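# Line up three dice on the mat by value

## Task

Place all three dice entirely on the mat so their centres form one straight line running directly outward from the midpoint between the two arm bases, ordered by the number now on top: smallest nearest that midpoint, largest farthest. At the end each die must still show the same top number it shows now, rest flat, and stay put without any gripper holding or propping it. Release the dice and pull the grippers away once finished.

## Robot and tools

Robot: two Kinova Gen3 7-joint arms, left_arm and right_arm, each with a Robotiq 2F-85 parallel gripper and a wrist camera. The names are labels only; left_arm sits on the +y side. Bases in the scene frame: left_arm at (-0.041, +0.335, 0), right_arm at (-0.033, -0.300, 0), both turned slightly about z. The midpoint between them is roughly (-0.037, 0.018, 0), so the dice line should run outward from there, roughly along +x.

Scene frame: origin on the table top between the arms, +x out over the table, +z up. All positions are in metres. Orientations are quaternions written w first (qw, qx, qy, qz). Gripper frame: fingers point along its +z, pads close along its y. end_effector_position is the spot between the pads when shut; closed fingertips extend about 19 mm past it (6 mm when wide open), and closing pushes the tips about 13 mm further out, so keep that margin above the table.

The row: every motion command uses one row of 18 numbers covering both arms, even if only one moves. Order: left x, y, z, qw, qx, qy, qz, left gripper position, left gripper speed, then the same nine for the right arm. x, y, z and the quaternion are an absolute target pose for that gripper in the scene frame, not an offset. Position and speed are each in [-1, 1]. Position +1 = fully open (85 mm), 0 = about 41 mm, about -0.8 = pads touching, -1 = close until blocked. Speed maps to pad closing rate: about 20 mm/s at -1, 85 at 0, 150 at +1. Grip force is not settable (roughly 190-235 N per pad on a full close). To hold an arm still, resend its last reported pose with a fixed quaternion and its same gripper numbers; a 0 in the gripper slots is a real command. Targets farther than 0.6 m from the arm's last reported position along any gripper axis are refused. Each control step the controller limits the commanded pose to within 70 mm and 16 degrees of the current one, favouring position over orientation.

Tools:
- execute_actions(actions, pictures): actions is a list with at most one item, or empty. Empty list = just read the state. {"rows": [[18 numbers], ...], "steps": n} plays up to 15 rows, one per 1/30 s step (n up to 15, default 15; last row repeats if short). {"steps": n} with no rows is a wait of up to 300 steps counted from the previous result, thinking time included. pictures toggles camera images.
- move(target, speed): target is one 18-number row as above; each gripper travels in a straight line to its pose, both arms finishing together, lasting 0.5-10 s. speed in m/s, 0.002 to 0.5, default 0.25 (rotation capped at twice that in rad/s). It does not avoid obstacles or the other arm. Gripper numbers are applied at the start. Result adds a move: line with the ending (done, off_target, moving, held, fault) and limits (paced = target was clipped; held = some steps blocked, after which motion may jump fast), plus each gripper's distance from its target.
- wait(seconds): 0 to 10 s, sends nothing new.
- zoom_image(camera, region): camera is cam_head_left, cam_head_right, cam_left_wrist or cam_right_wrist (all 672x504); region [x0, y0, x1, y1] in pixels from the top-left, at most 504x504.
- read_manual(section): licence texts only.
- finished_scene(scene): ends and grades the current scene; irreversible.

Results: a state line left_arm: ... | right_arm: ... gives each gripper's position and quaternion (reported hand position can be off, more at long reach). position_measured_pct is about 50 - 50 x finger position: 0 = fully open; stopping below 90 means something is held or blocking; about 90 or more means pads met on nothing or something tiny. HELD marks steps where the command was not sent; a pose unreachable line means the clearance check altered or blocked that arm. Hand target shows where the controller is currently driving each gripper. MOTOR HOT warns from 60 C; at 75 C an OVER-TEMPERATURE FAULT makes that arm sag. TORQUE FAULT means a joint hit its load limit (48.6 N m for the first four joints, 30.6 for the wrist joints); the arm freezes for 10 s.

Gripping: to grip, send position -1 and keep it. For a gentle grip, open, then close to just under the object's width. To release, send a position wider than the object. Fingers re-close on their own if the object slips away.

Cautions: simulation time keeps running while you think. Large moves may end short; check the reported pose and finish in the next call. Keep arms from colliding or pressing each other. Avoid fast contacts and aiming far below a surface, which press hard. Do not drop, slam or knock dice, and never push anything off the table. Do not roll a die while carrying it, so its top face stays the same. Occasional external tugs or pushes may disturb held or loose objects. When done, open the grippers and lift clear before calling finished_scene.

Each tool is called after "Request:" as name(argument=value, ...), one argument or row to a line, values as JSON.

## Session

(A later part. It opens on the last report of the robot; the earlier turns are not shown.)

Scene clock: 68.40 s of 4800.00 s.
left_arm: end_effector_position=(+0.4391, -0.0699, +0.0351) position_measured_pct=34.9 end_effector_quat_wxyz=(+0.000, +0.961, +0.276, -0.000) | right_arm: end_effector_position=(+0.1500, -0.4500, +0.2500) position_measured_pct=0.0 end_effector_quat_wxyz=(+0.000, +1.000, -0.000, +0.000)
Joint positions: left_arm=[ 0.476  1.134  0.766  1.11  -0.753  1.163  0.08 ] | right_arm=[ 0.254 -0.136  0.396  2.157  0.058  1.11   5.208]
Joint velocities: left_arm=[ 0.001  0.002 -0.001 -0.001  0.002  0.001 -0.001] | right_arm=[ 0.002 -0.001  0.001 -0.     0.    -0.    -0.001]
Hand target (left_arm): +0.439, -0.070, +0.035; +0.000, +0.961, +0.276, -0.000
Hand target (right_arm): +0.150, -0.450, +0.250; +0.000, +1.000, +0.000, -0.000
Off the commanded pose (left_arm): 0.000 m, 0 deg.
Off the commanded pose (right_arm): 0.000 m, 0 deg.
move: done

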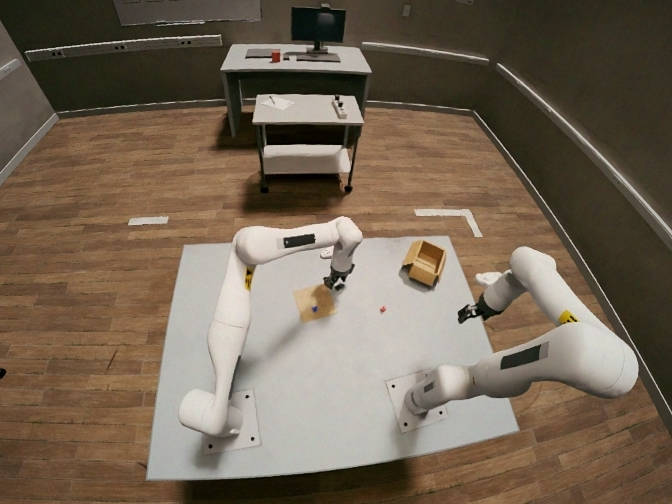

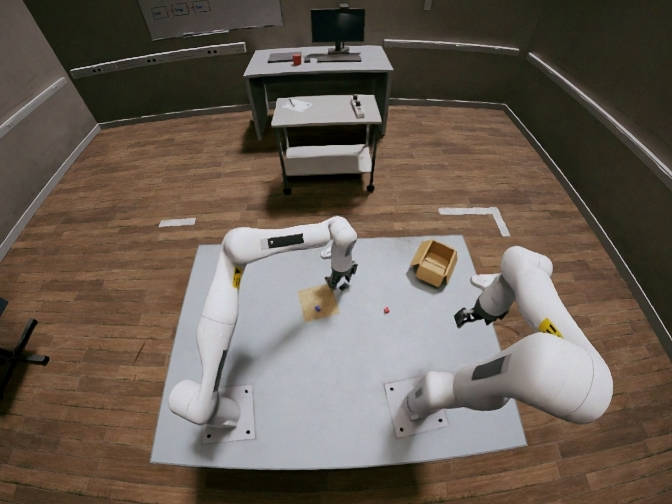

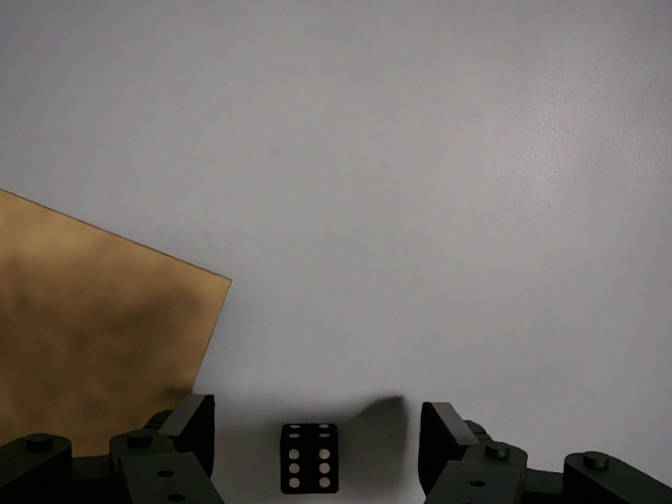

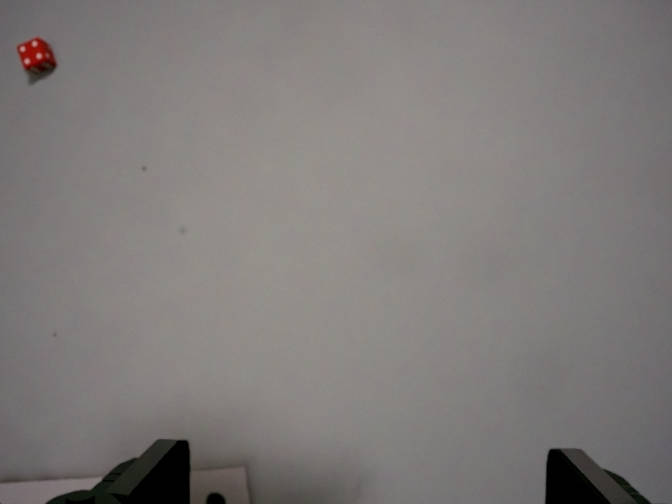

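Request:
move(
  target=[0.440,-0.068,0.021,0,0.961,0.276,0,0.3,0.3,0.15,-0.45,0.25,0,1,0,0,1,0],
  speed=0.05,
)

Request:
execute_actions(
  actions=[
    {"rows":[[0.440,-0.068,0.021,0,0.961,0.276,0,-1,0.3,0.15,-0.45,0.25,0,1,0,0,1,0]],"steps":15},
  ],
  pictures=false,
)

Request:
move(
  target=[0.440,-0.068,0.09,0,0.961,0.276,0,-1,0.3,0.15,-0.45,0.25,0,1,0,0,1,0],
  speed=0.1,
)

Request:
move(
  target=[0.413,0.028,0.07,0,1,0,0,-1,0.3,0.15,-0.45,0.25,0,1,0,0,1,0],
  speed=0.15,
)

Request:
move(
  target=[0.413,0.028,0.0245,0,1,0,0,-1,0.3,0.15,-0.45,0.25,0,1,0,0,1,0],
  speed=0.05,
)

Request:
execute_actions(
  actions=[
    {"rows":[[0.413,0.028,0.0245,0,1,0,0,0.3,0.3,0.15,-0.45,0.25,0,1,0,0,1,0]],"steps":12},
  ],
  pictures=false,
)

Request:
move(
  target=[0.413,0.028,0.12,0,1,0,0,0.3,0.3,0.15,-0.45,0.25,0,1,0,0,1,0],
  speed=0.1,
)

Request:
move(
  target=[0.32,-0.22,0.13,0,1,0,0,0.3,0.3,0.15,-0.45,0.25,0,1,0,0,1,0],
  speed=0.2,
)

Scene clock: 76.00 s of 4800.00 s.
left_arm: end_effector_position=(+0.4400, -0.0680, +0.0210) position_measured_pct=34.9 end_effector_quat_wxyz=(+0.000, +0.961, +0.276, +0.000) | right_arm: end_effector_position=(+0.1500, -0.4500, +0.2500) position_measured_pct=0.0 end_effector_quat_wxyz=(+0.000, +1.000, -0.000, +0.000)
Joint positions: left_arm=[ 0.474  1.151  0.757  1.119 -0.763  1.138  0.084] | right_arm=[ 0.254 -0.136  0.396  2.157  0.058  1.11   5.208]
Joint velocities: left_arm=[-0.     0.     0.002  0.    -0.001 -0.002  0.   ] | right_arm=[ 0.002  0.    -0.001 -0.002  0.    -0.     0.   ]
Hand target (left_arm): +0.440, -0.068, +0.021; -0.000, +0.961, +0.276, +0.000
Hand target (right_arm): +0.150, -0.450, +0.250; +0.000, +1.000, +0.000, -0.000
Off the commanded pose (left_arm): 0.000 m, 0 deg.
Off the commanded pose (right_arm): 0.000 m, 0 deg.
After step 90, 3.90 s passed at rest.
move: done

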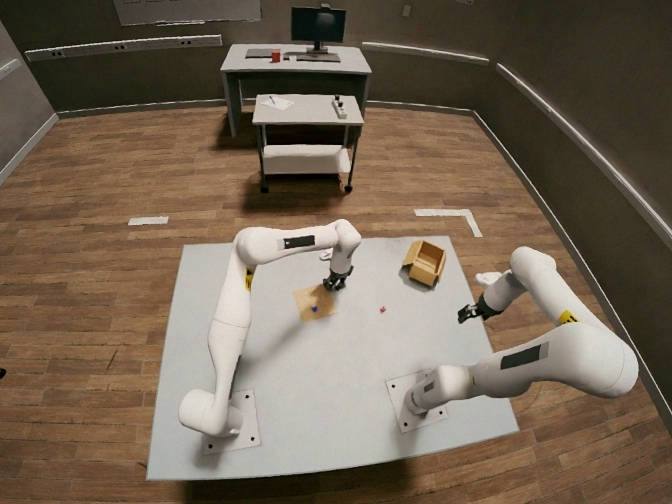

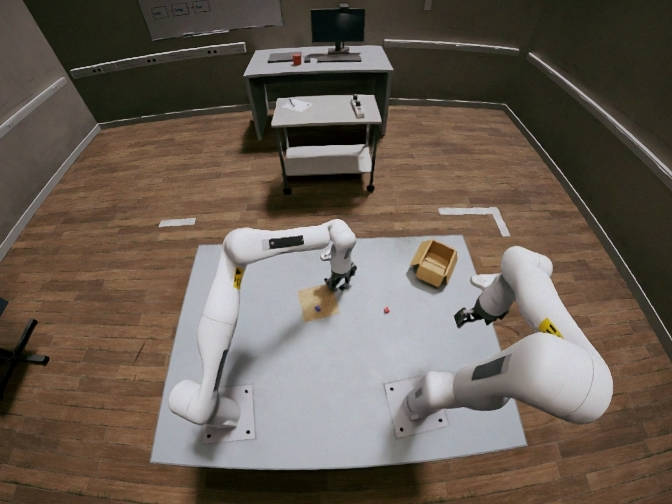

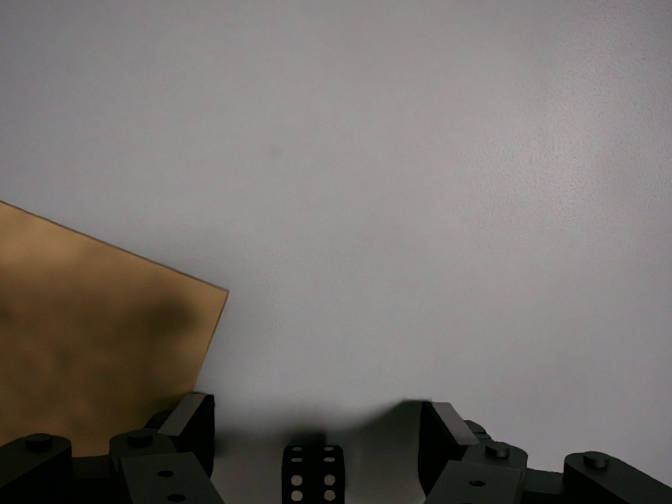

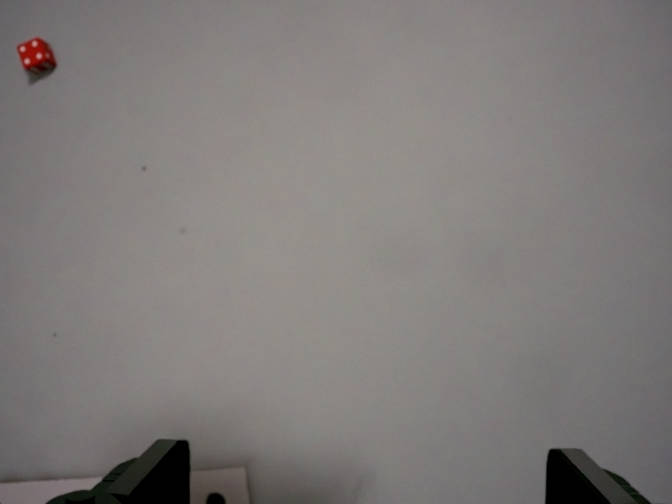

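Scene clock: 76.50 s of 4800.00 s.
left_arm: end_effector_position=(+0.4401, -0.0680, +0.0213) position_measured_pct=78.6 end_effector_quat_wxyz=(+0.000, +0.961, +0.276, +0.000) | right_arm: end_effector_position=(+0.1500, -0.4500, +0.2500) position_measured_pct=0.0 end_effector_quat_wxyz=(+0.000, +1.000, -0.000, +0.000)
Joint positions: left_arm=[ 0.474  1.151  0.757  1.119 -0.763  1.138  0.083] | right_arm=[ 0.254 -0.136  0.396  2.157  0.058  1.11   5.208]
Joint velocities: left_arm=[-0.001 -0.005  0.004 -0.001  0.002  0.003 -0.   ] | right_arm=[ 0.    -0.001  0.     0.001 -0.     0.    -0.001]
Hand target (left_arm): +0.440, -0.068, +0.021; -0.000, +0.961, +0.276, -0.000
Hand target (right_arm): +0.150, -0.450, +0.250; -0.000, +1.000, +0.000, -0.000
Off the commanded pose (left_arm): 0.000 m, 0 deg.
Off the commanded pose (right_arm): 0.000 m, 0 deg.
Steps of this call (steps 1 to 15: all 15 steps of this action). Readings (end_effector_position | what the end effector reports):
1: left_arm (+0.4400, -0.0680, +0.0210) | right_arm (+0.1500, -0.4500, +0.2500) | left_arm position_measured_pct=34.9 | right_arm position_measured_pct=0.0
2: left_arm (+0.4400, -0.0680, +0.0210) | right_arm (+0.1500, -0.4500, +0.2500) | left_arm position_measured_pct=35.3 | right_arm position_measured_pct=0.0
4: left_arm (+0.4400, -0.0680, +0.0210) | right_arm (+0.1500, -0.4500, +0.2500) | left_arm position_measured_pct=40.5 | right_arm position_measured_pct=0.0
8: left_arm (+0.4400, -0.0680, +0.0210) | right_arm (+0.1500, -0.4500, +0.2500) | left_arm position_measured_pct=54.4 | right_arm position_measured_pct=0.0
15: the state above

Scene clock: 77.70 s of 4800.00 s.
left_arm: end_effector_position=(+0.4399, -0.0681, +0.0899) position_measured_pct=81.3 end_effector_quat_wxyz=(-0.000, +0.961, +0.276, -0.000) | right_arm: end_effector_position=(+0.1500, -0.4500, +0.2500) position_measured_pct=0.0 end_effector_quat_wxyz=(+0.000, +1.000, -0.000, +0.000)
Joint positions: left_arm=[ 0.469  1.065  0.797  1.071 -0.717  1.262  0.049] | right_arm=[ 0.254 -0.136  0.396  2.157  0.058  1.11   5.208]
Joint velocities: left_arm=[-0.001 -0.001 -0.    -0.    -0.001 -0.     0.001] | right_arm=[ 0.002  0.    -0.     0.    -0.001 -0.     0.   ]
Hand target (left_arm): +0.440, -0.068, +0.090; +0.000, +0.961, +0.276, -0.000
Hand target (right_arm): +0.150, -0.450, +0.250; +0.000, +1.000, +0.000, -0.000
Off the commanded pose (left_arm): 0.000 m, 0 deg.
Off the commanded pose (right_arm): 0.000 m, 0 deg.
move: done

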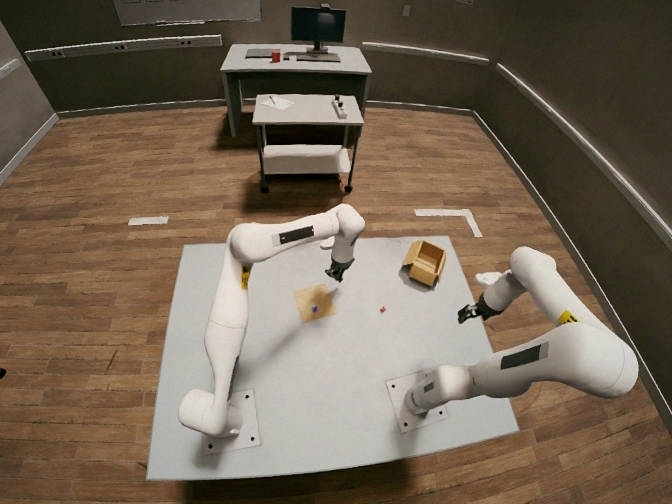

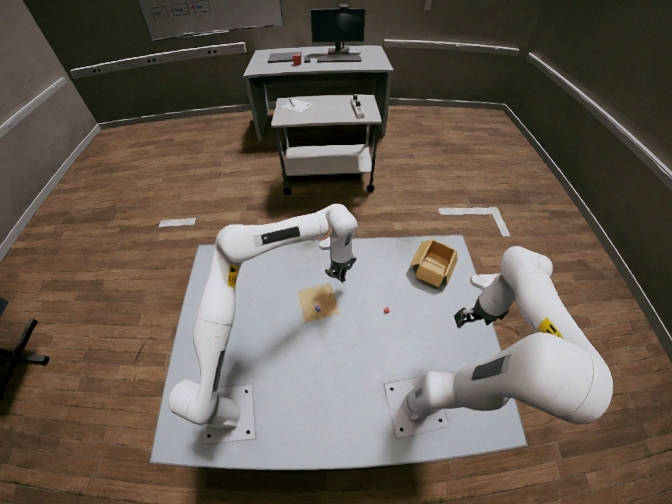

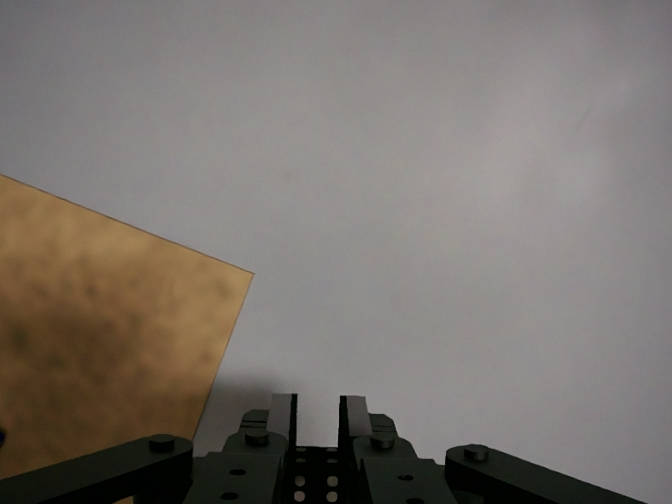

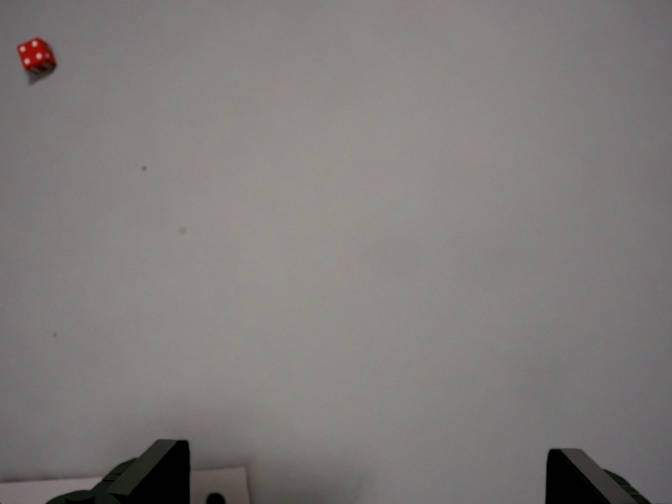

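Scene clock: 79.83 s of 4800.00 s.
left_arm: end_effector_position=(+0.4125, +0.0278, +0.0699) position_measured_pct=81.3 end_effector_quat_wxyz=(-0.000, +1.000, -0.000, +0.000) | right_arm: end_effector_position=(+0.1500, -0.4500, +0.2500) position_measured_pct=0.0 end_effector_quat_wxyz=(+0.000, +1.000, -0.000, +0.000)
Joint positions: left_arm=[ 0.213  0.993  0.913  1.466 -0.838  1.103 -0.404] | right_arm=[ 0.254 -0.136  0.396  2.157  0.058  1.11   5.208]
Joint velocities: left_arm=[-0.005 -0.002  0.001  0.002  0.001 -0.001 -0.001] | right_arm=[ 0.001 -0.     0.     0.    -0.    -0.    -0.   ]
Hand target (left_arm): +0.413, +0.028, +0.070; -0.000, +1.000, +0.000, +0.000
Hand target (right_arm): +0.150, -0.450, +0.250; +0.000, +1.000, +0.000, -0.000
Off the commanded pose (left_arm): 0.001 m, 0 deg.
Off the commanded pose (right_arm): 0.000 m, 0 deg.
move: done

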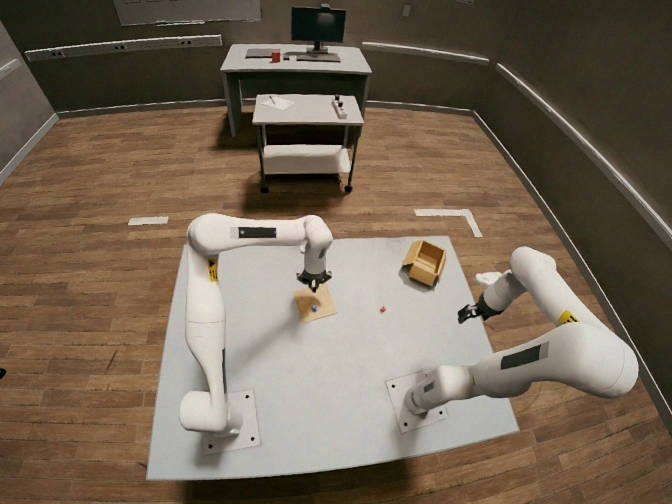

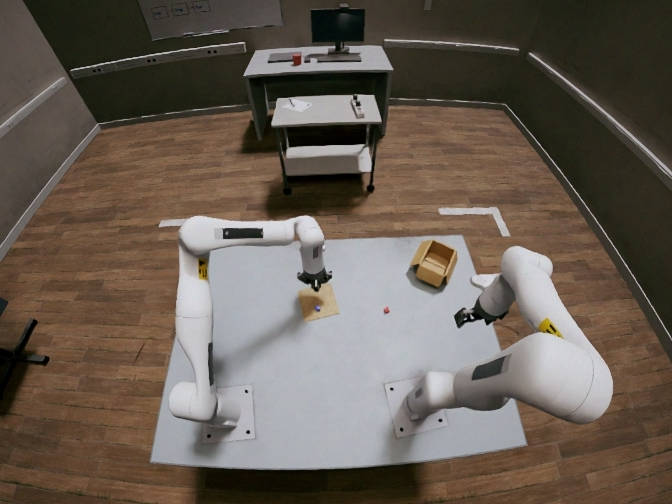

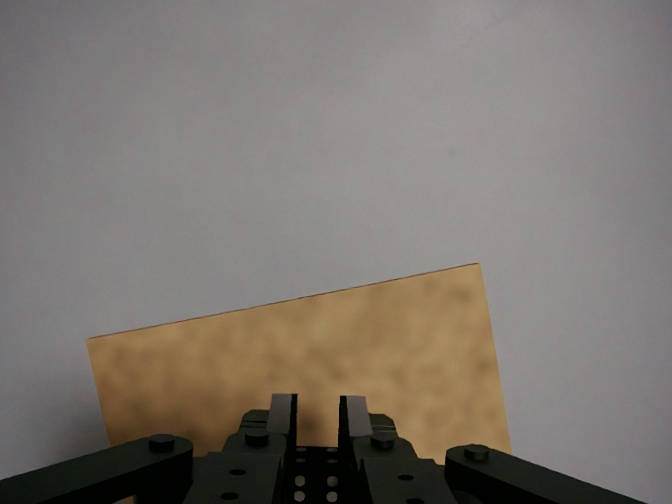

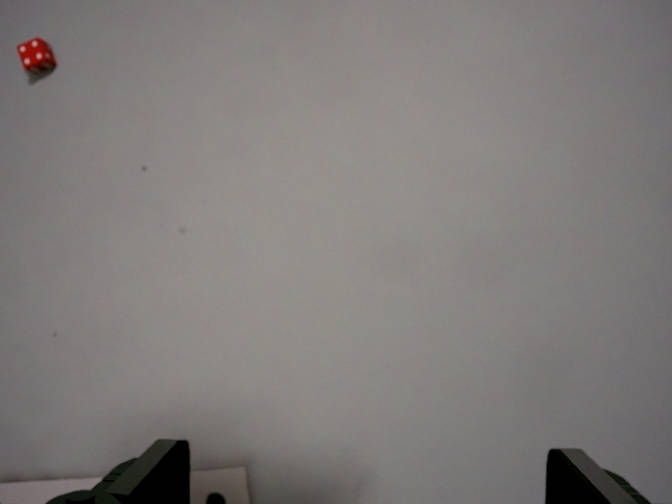

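Scene clock: 80.97 s of 4800.00 s.
left_arm: end_effector_position=(+0.4133, +0.0281, +0.0250) position_measured_pct=81.3 end_effector_quat_wxyz=(-0.000, +1.000, +0.000, +0.000) | right_arm: end_effector_position=(+0.1500, -0.4500, +0.2500) position_measured_pct=0.0 end_effector_quat_wxyz=(+0.000, +1.000, -0.000, +0.000)
Joint positions: left_arm=[ 0.229  1.057  0.867  1.489 -0.892  1.022 -0.37 ] | right_arm=[ 0.254 -0.136  0.396  2.157  0.058  1.11   5.208]
Joint velocities: left_arm=[-0.001 -0.    -0.002 -0.001  0.001  0.001  0.001] | right_arm=[ 0.003 -0.001 -0.     0.001 -0.    -0.    -0.001]
Hand target (left_arm): +0.413, +0.028, +0.025; -0.000, +1.000, +0.000, +0.000
Hand target (right_arm): +0.150, -0.450, +0.250; +0.000, +1.000, +0.000, -0.000
Off the commanded pose (left_arm): 0.001 m, 0 deg.
Off the commanded pose (right_arm): 0.000 m, 0 deg.
move: done

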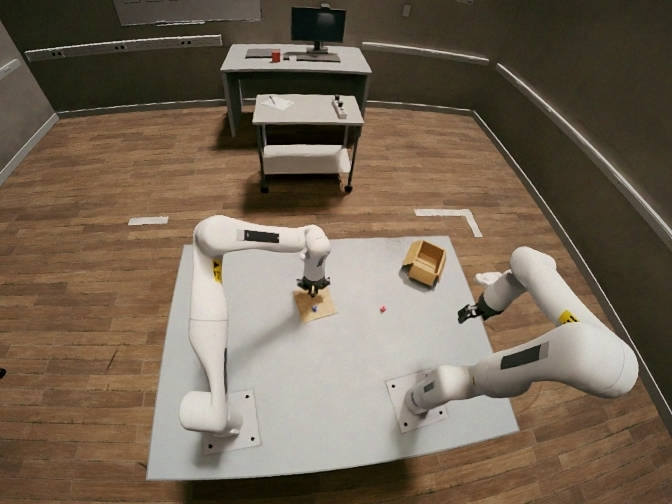

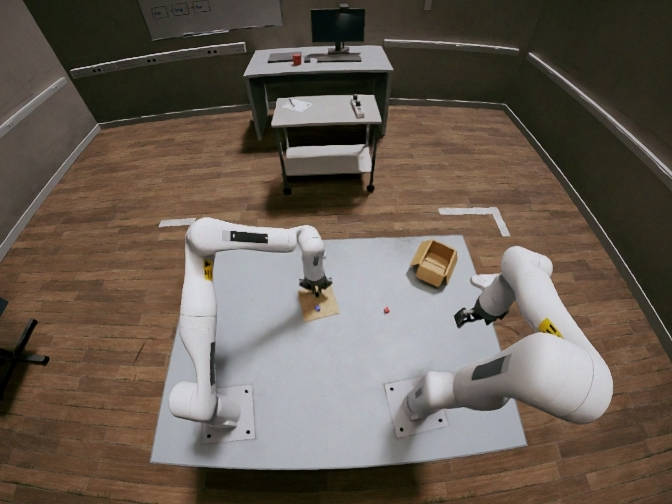

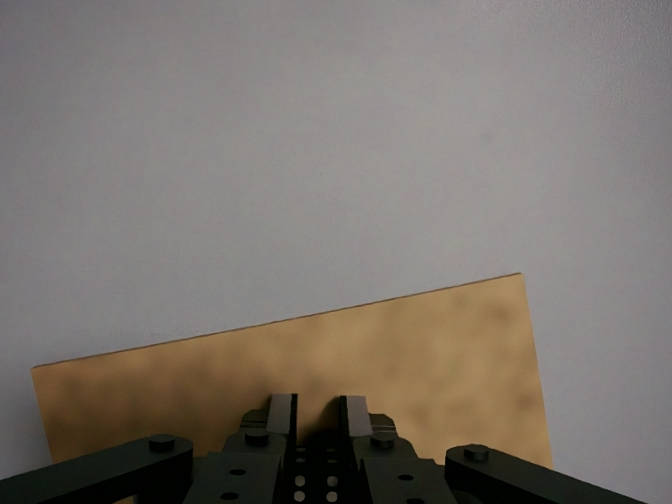

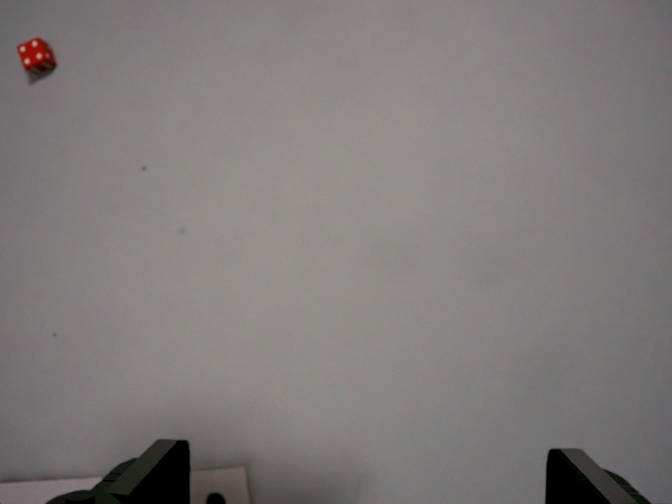

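Scene clock: 81.37 s of 4800.00 s.
left_arm: end_effector_position=(+0.4130, +0.0280, +0.0245) position_measured_pct=47.6 end_effector_quat_wxyz=(+0.000, +1.000, +0.000, +0.000) | right_arm: end_effector_position=(+0.1500, -0.4500, +0.2500) position_measured_pct=0.0 end_effector_quat_wxyz=(+0.000, +1.000, -0.000, +0.000)
Joint positions: left_arm=[ 0.229  1.057  0.867  1.489 -0.892  1.021 -0.37 ] | right_arm=[ 0.254 -0.136  0.396  2.157  0.058  1.11   5.208]
Joint velocities: left_arm=[-0. -0. -0.  0. -0.  0.  0.] | right_arm=[-0.     0.    -0.    -0.001  0.001 -0.    -0.001]
Hand target (left_arm): +0.413, +0.028, +0.025; +0.000, +1.000, -0.000, +0.000
Hand target (right_arm): +0.150, -0.450, +0.250; +0.000, +1.000, +0.000, -0.000
Off the commanded pose (left_arm): 0.000 m, 0 deg.
Off the commanded pose (right_arm): 0.000 m, 0 deg.
Steps of this call (steps 1 to 12: all 12 steps of this action). Readings (end_effector_position | what the end effector reports):
1: left_arm (+0.4132, +0.0281, +0.0249) | right_arm (+0.1500, -0.4500, +0.2500) | left_arm position_measured_pct=81.3 | right_arm position_measured_pct=0.0
2: left_arm (+0.4132, +0.0281, +0.0249) | right_arm (+0.1500, -0.4500, +0.2500) | left_arm position_measured_pct=81.3 | right_arm position_measured_pct=0.0
4: left_arm (+0.4131, +0.0280, +0.0247) | right_arm (+0.1500, -0.4500, +0.2500) | left_arm position_measured_pct=75.8 | right_arm position_measured_pct=0.0
8: left_arm (+0.4130, +0.0280, +0.0245) | right_arm (+0.1500, -0.4500, +0.2500) | left_arm position_measured_pct=61.9 | right_arm position_measured_pct=0.0
12: the state above

Scene clock: 83.00 s of 4800.00 s.
left_arm: end_effector_position=(+0.4128, +0.0278, +0.1198) position_measured_pct=34.9 end_effector_quat_wxyz=(+0.000, +1.000, -0.000, -0.000) | right_arm: end_effector_position=(+0.1500, -0.4500, +0.2500) position_measured_pct=0.0 end_effector_quat_wxyz=(+0.000, +1.000, +0.000, +0.000)
Joint positions: left_arm=[ 0.199  0.928  0.96   1.419 -0.78   1.199 -0.447] | right_arm=[ 0.254 -0.136  0.396  2.157  0.058  1.11   5.208]
Joint velocities: left_arm=[-0.001 -0.002  0.002 -0.001 -0.001  0.002 -0.   ] | right_arm=[-0.    -0.    -0.     0.001  0.001  0.    -0.001]
Hand target (left_arm): +0.413, +0.028, +0.120; +0.000, +1.000, -0.000, -0.000
Hand target (right_arm): +0.150, -0.450, +0.250; +0.000, +1.000, +0.000, -0.000
Off the commanded pose (left_arm): 0.000 m, 0 deg.
Off the commanded pose (right_arm): 0.000 m, 0 deg.
move: done

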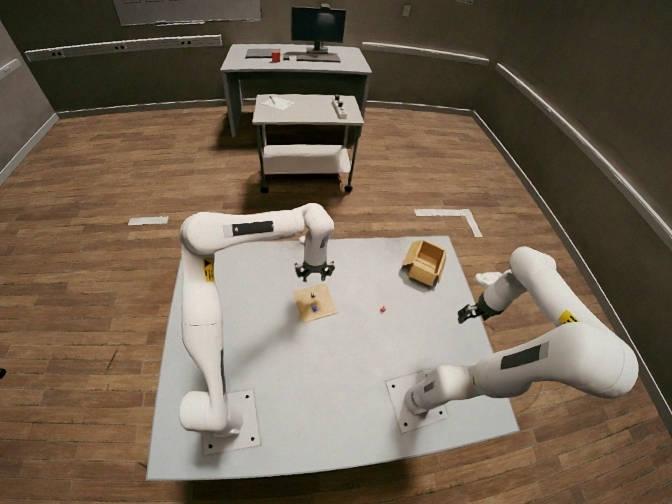

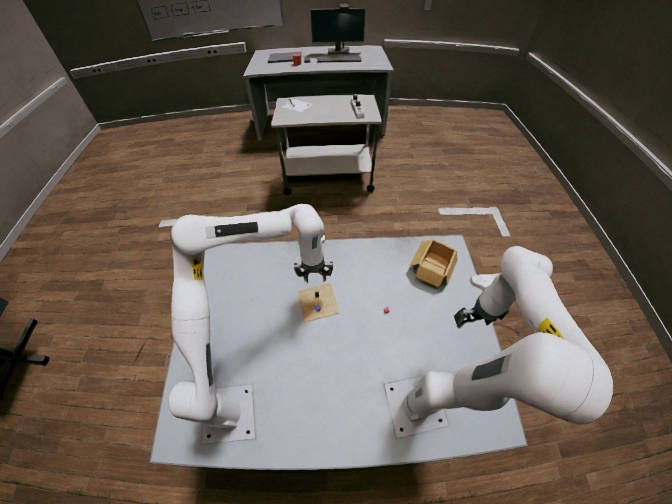

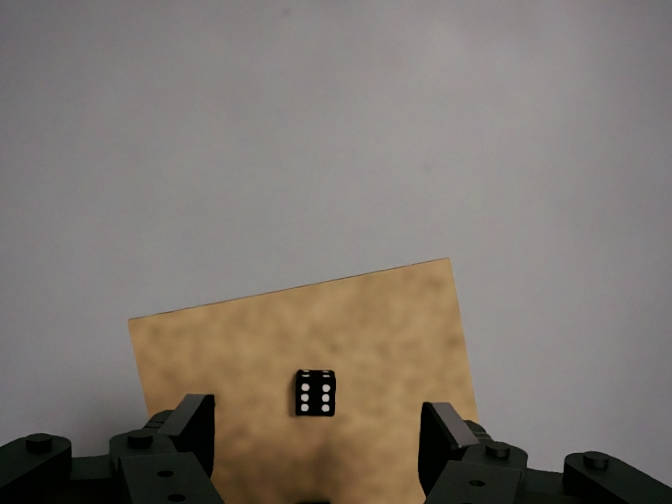

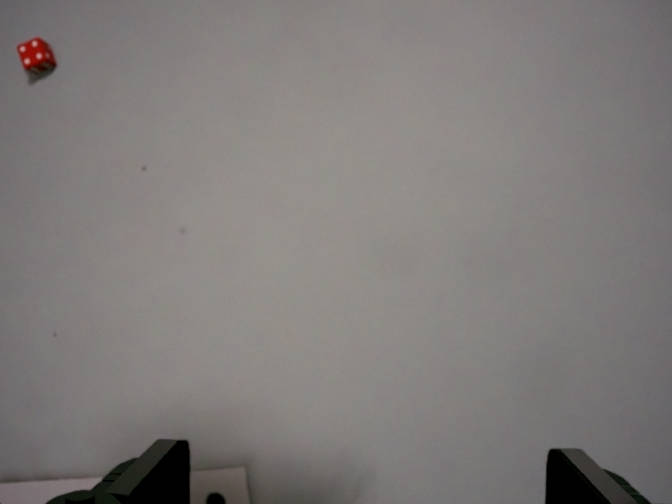

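Scene clock: 84.77 s of 4800.00 s.
left_arm: end_effector_position=(+0.3217, -0.2198, +0.1307) position_measured_pct=34.9 end_effector_quat_wxyz=(+0.000, +1.000, -0.000, +0.001) | right_arm: end_effector_position=(+0.1500, -0.4500, +0.2500) position_measured_pct=0.0 end_effector_quat_wxyz=(+0.000, +1.000, -0.000, +0.000)
Joint positions: left_arm=[ 0.816  1.126  0.901  0.804 -0.793  1.465 -0.278] | right_arm=[ 0.254 -0.136  0.396  2.157  0.058  1.11   5.208]
Joint velocities: left_arm=[ 0.013  0.007  0.002 -0.007 -0.001  0.001 -0.001] | right_arm=[ 0.     0.     0.     0.002 -0.001  0.    -0.   ]
Hand target (left_arm): +0.321, -0.220, +0.130; +0.000, +1.000, -0.001, +0.000
Hand target (right_arm): +0.150, -0.450, +0.250; +0.000, +1.000, +0.000, -0.000
Off the commanded pose (left_arm): 0.002 m, 0 deg.
Off the commanded pose (right_arm): 0.000 m, 0 deg.
move: done

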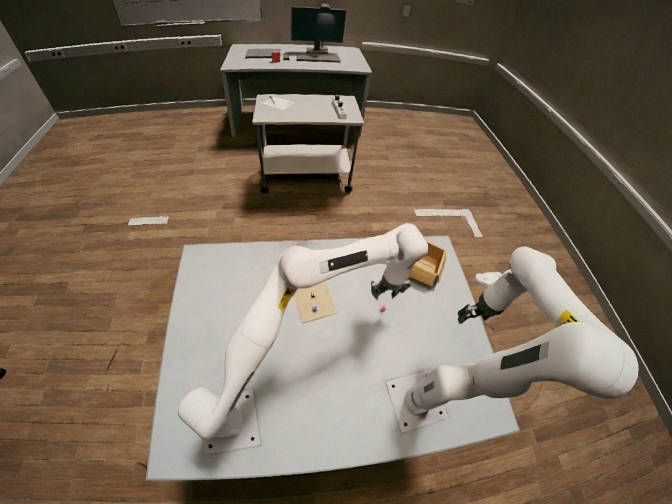

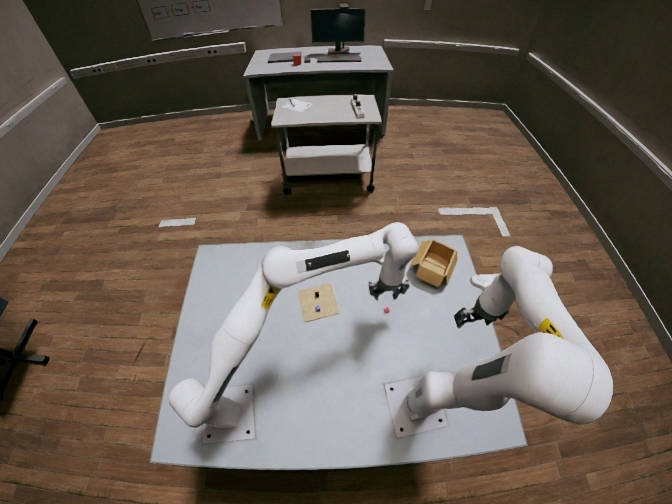

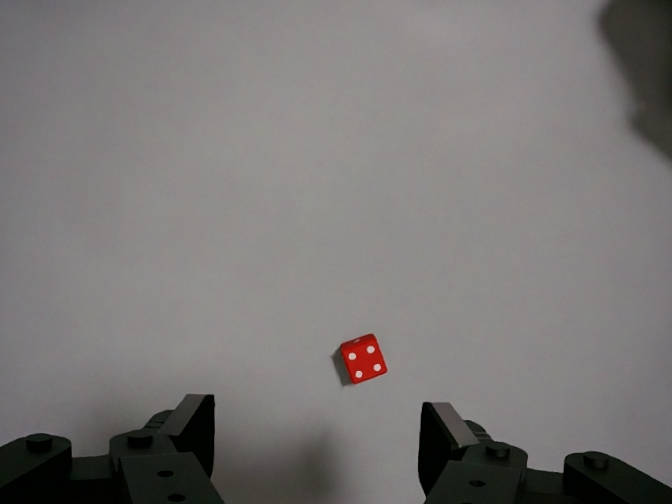

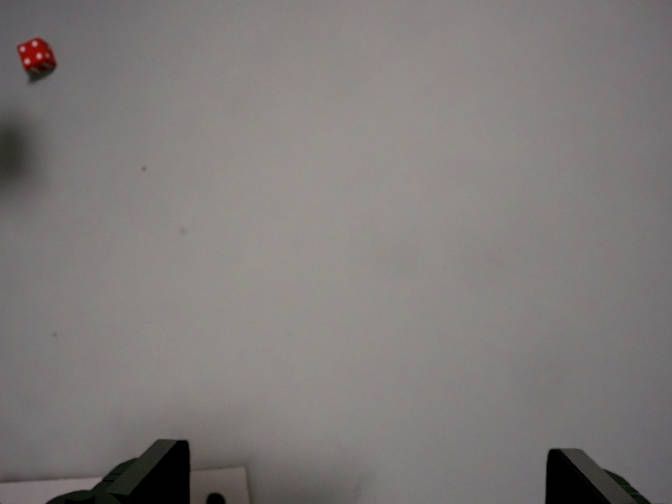

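Request:
move(
  target=[0.333,-0.239,0.045,0,0.9877,0.1564,0,0.3,0.3,0.15,-0.45,0.25,0,1,0,0,1,0],
  speed=0.12,
)

Scene clock: 90.30 s of 4800.00 s.
left_arm: end_effector_position=(+0.3332, -0.2390, +0.0452) position_measured_pct=34.9 end_effector_quat_wxyz=(+0.000, +0.988, +0.157, -0.000) | right_arm: end_effector_position=(+0.1500, -0.4500, +0.2500) position_measured_pct=0.0 end_effector_quat_wxyz=(+0.000, +1.000, -0.000, +0.000)
Joint positions: left_arm=[ 0.859  1.258  0.821  0.743 -0.793  1.357  0.007] | right_arm=[ 0.254 -0.136  0.396  2.157  0.058  1.11   5.208]
Joint velocities: left_arm=[ 0.002  0.001 -0.001 -0.002 -0.001 -0.    -0.   ] | right_arm=[-0.     0.001  0.    -0.001 -0.    -0.     0.001]
Hand target (left_arm): +0.333, -0.239, +0.045; +0.000, +0.988, +0.157, -0.000
Hand target (right_arm): +0.150, -0.450, +0.250; +0.000, +1.000, +0.000, -0.000
Off the commanded pose (left_arm): 0.000 m, 0 deg.
Off the commanded pose (right_arm): 0.000 m, 0 deg.
After step 90, 0.93 s passed at rest.
move: done

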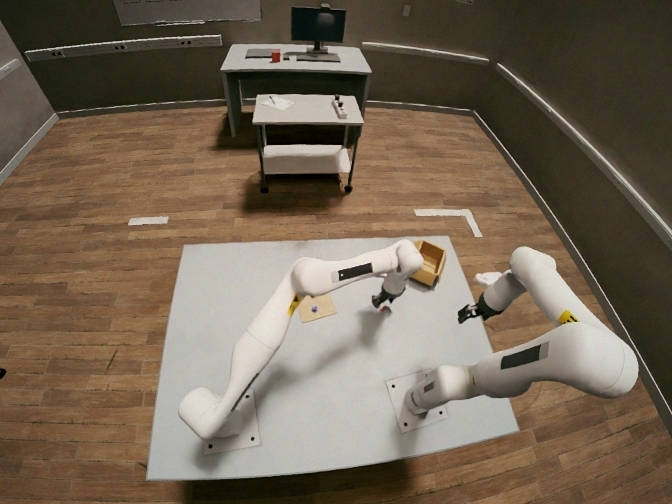

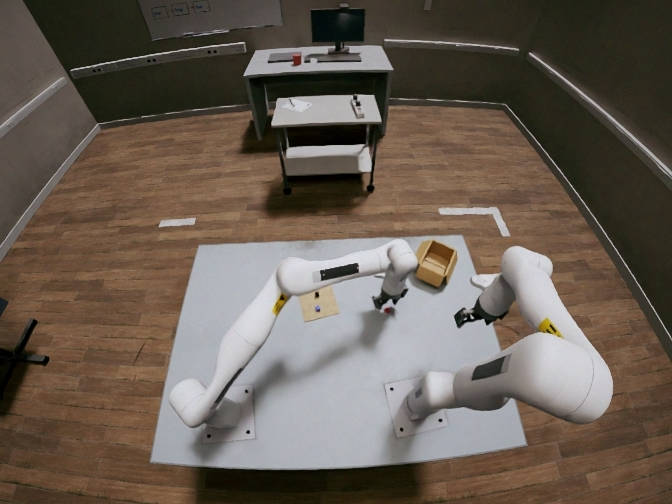

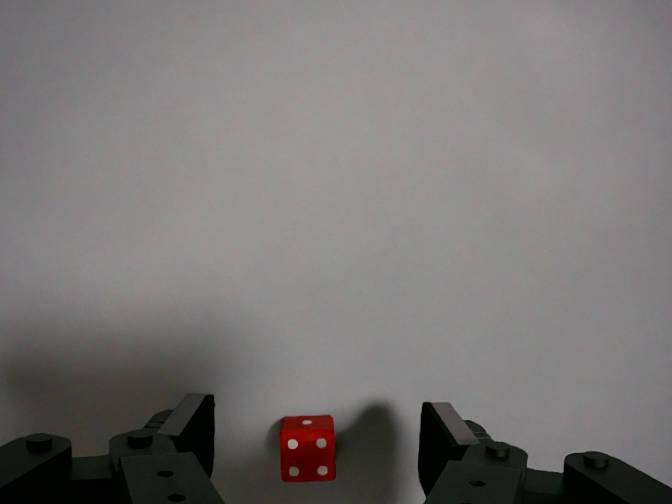

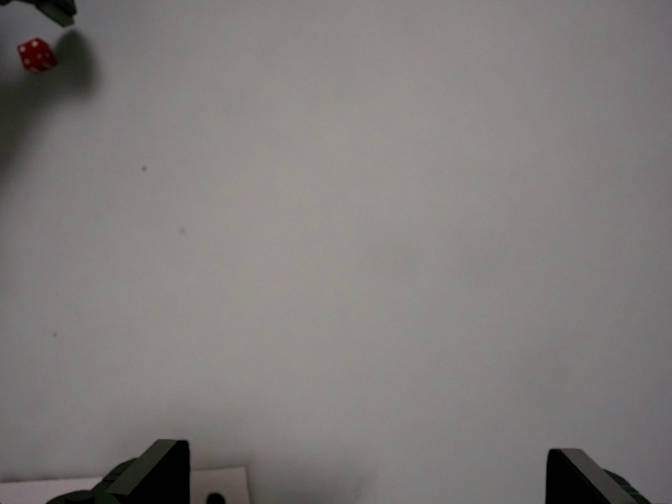

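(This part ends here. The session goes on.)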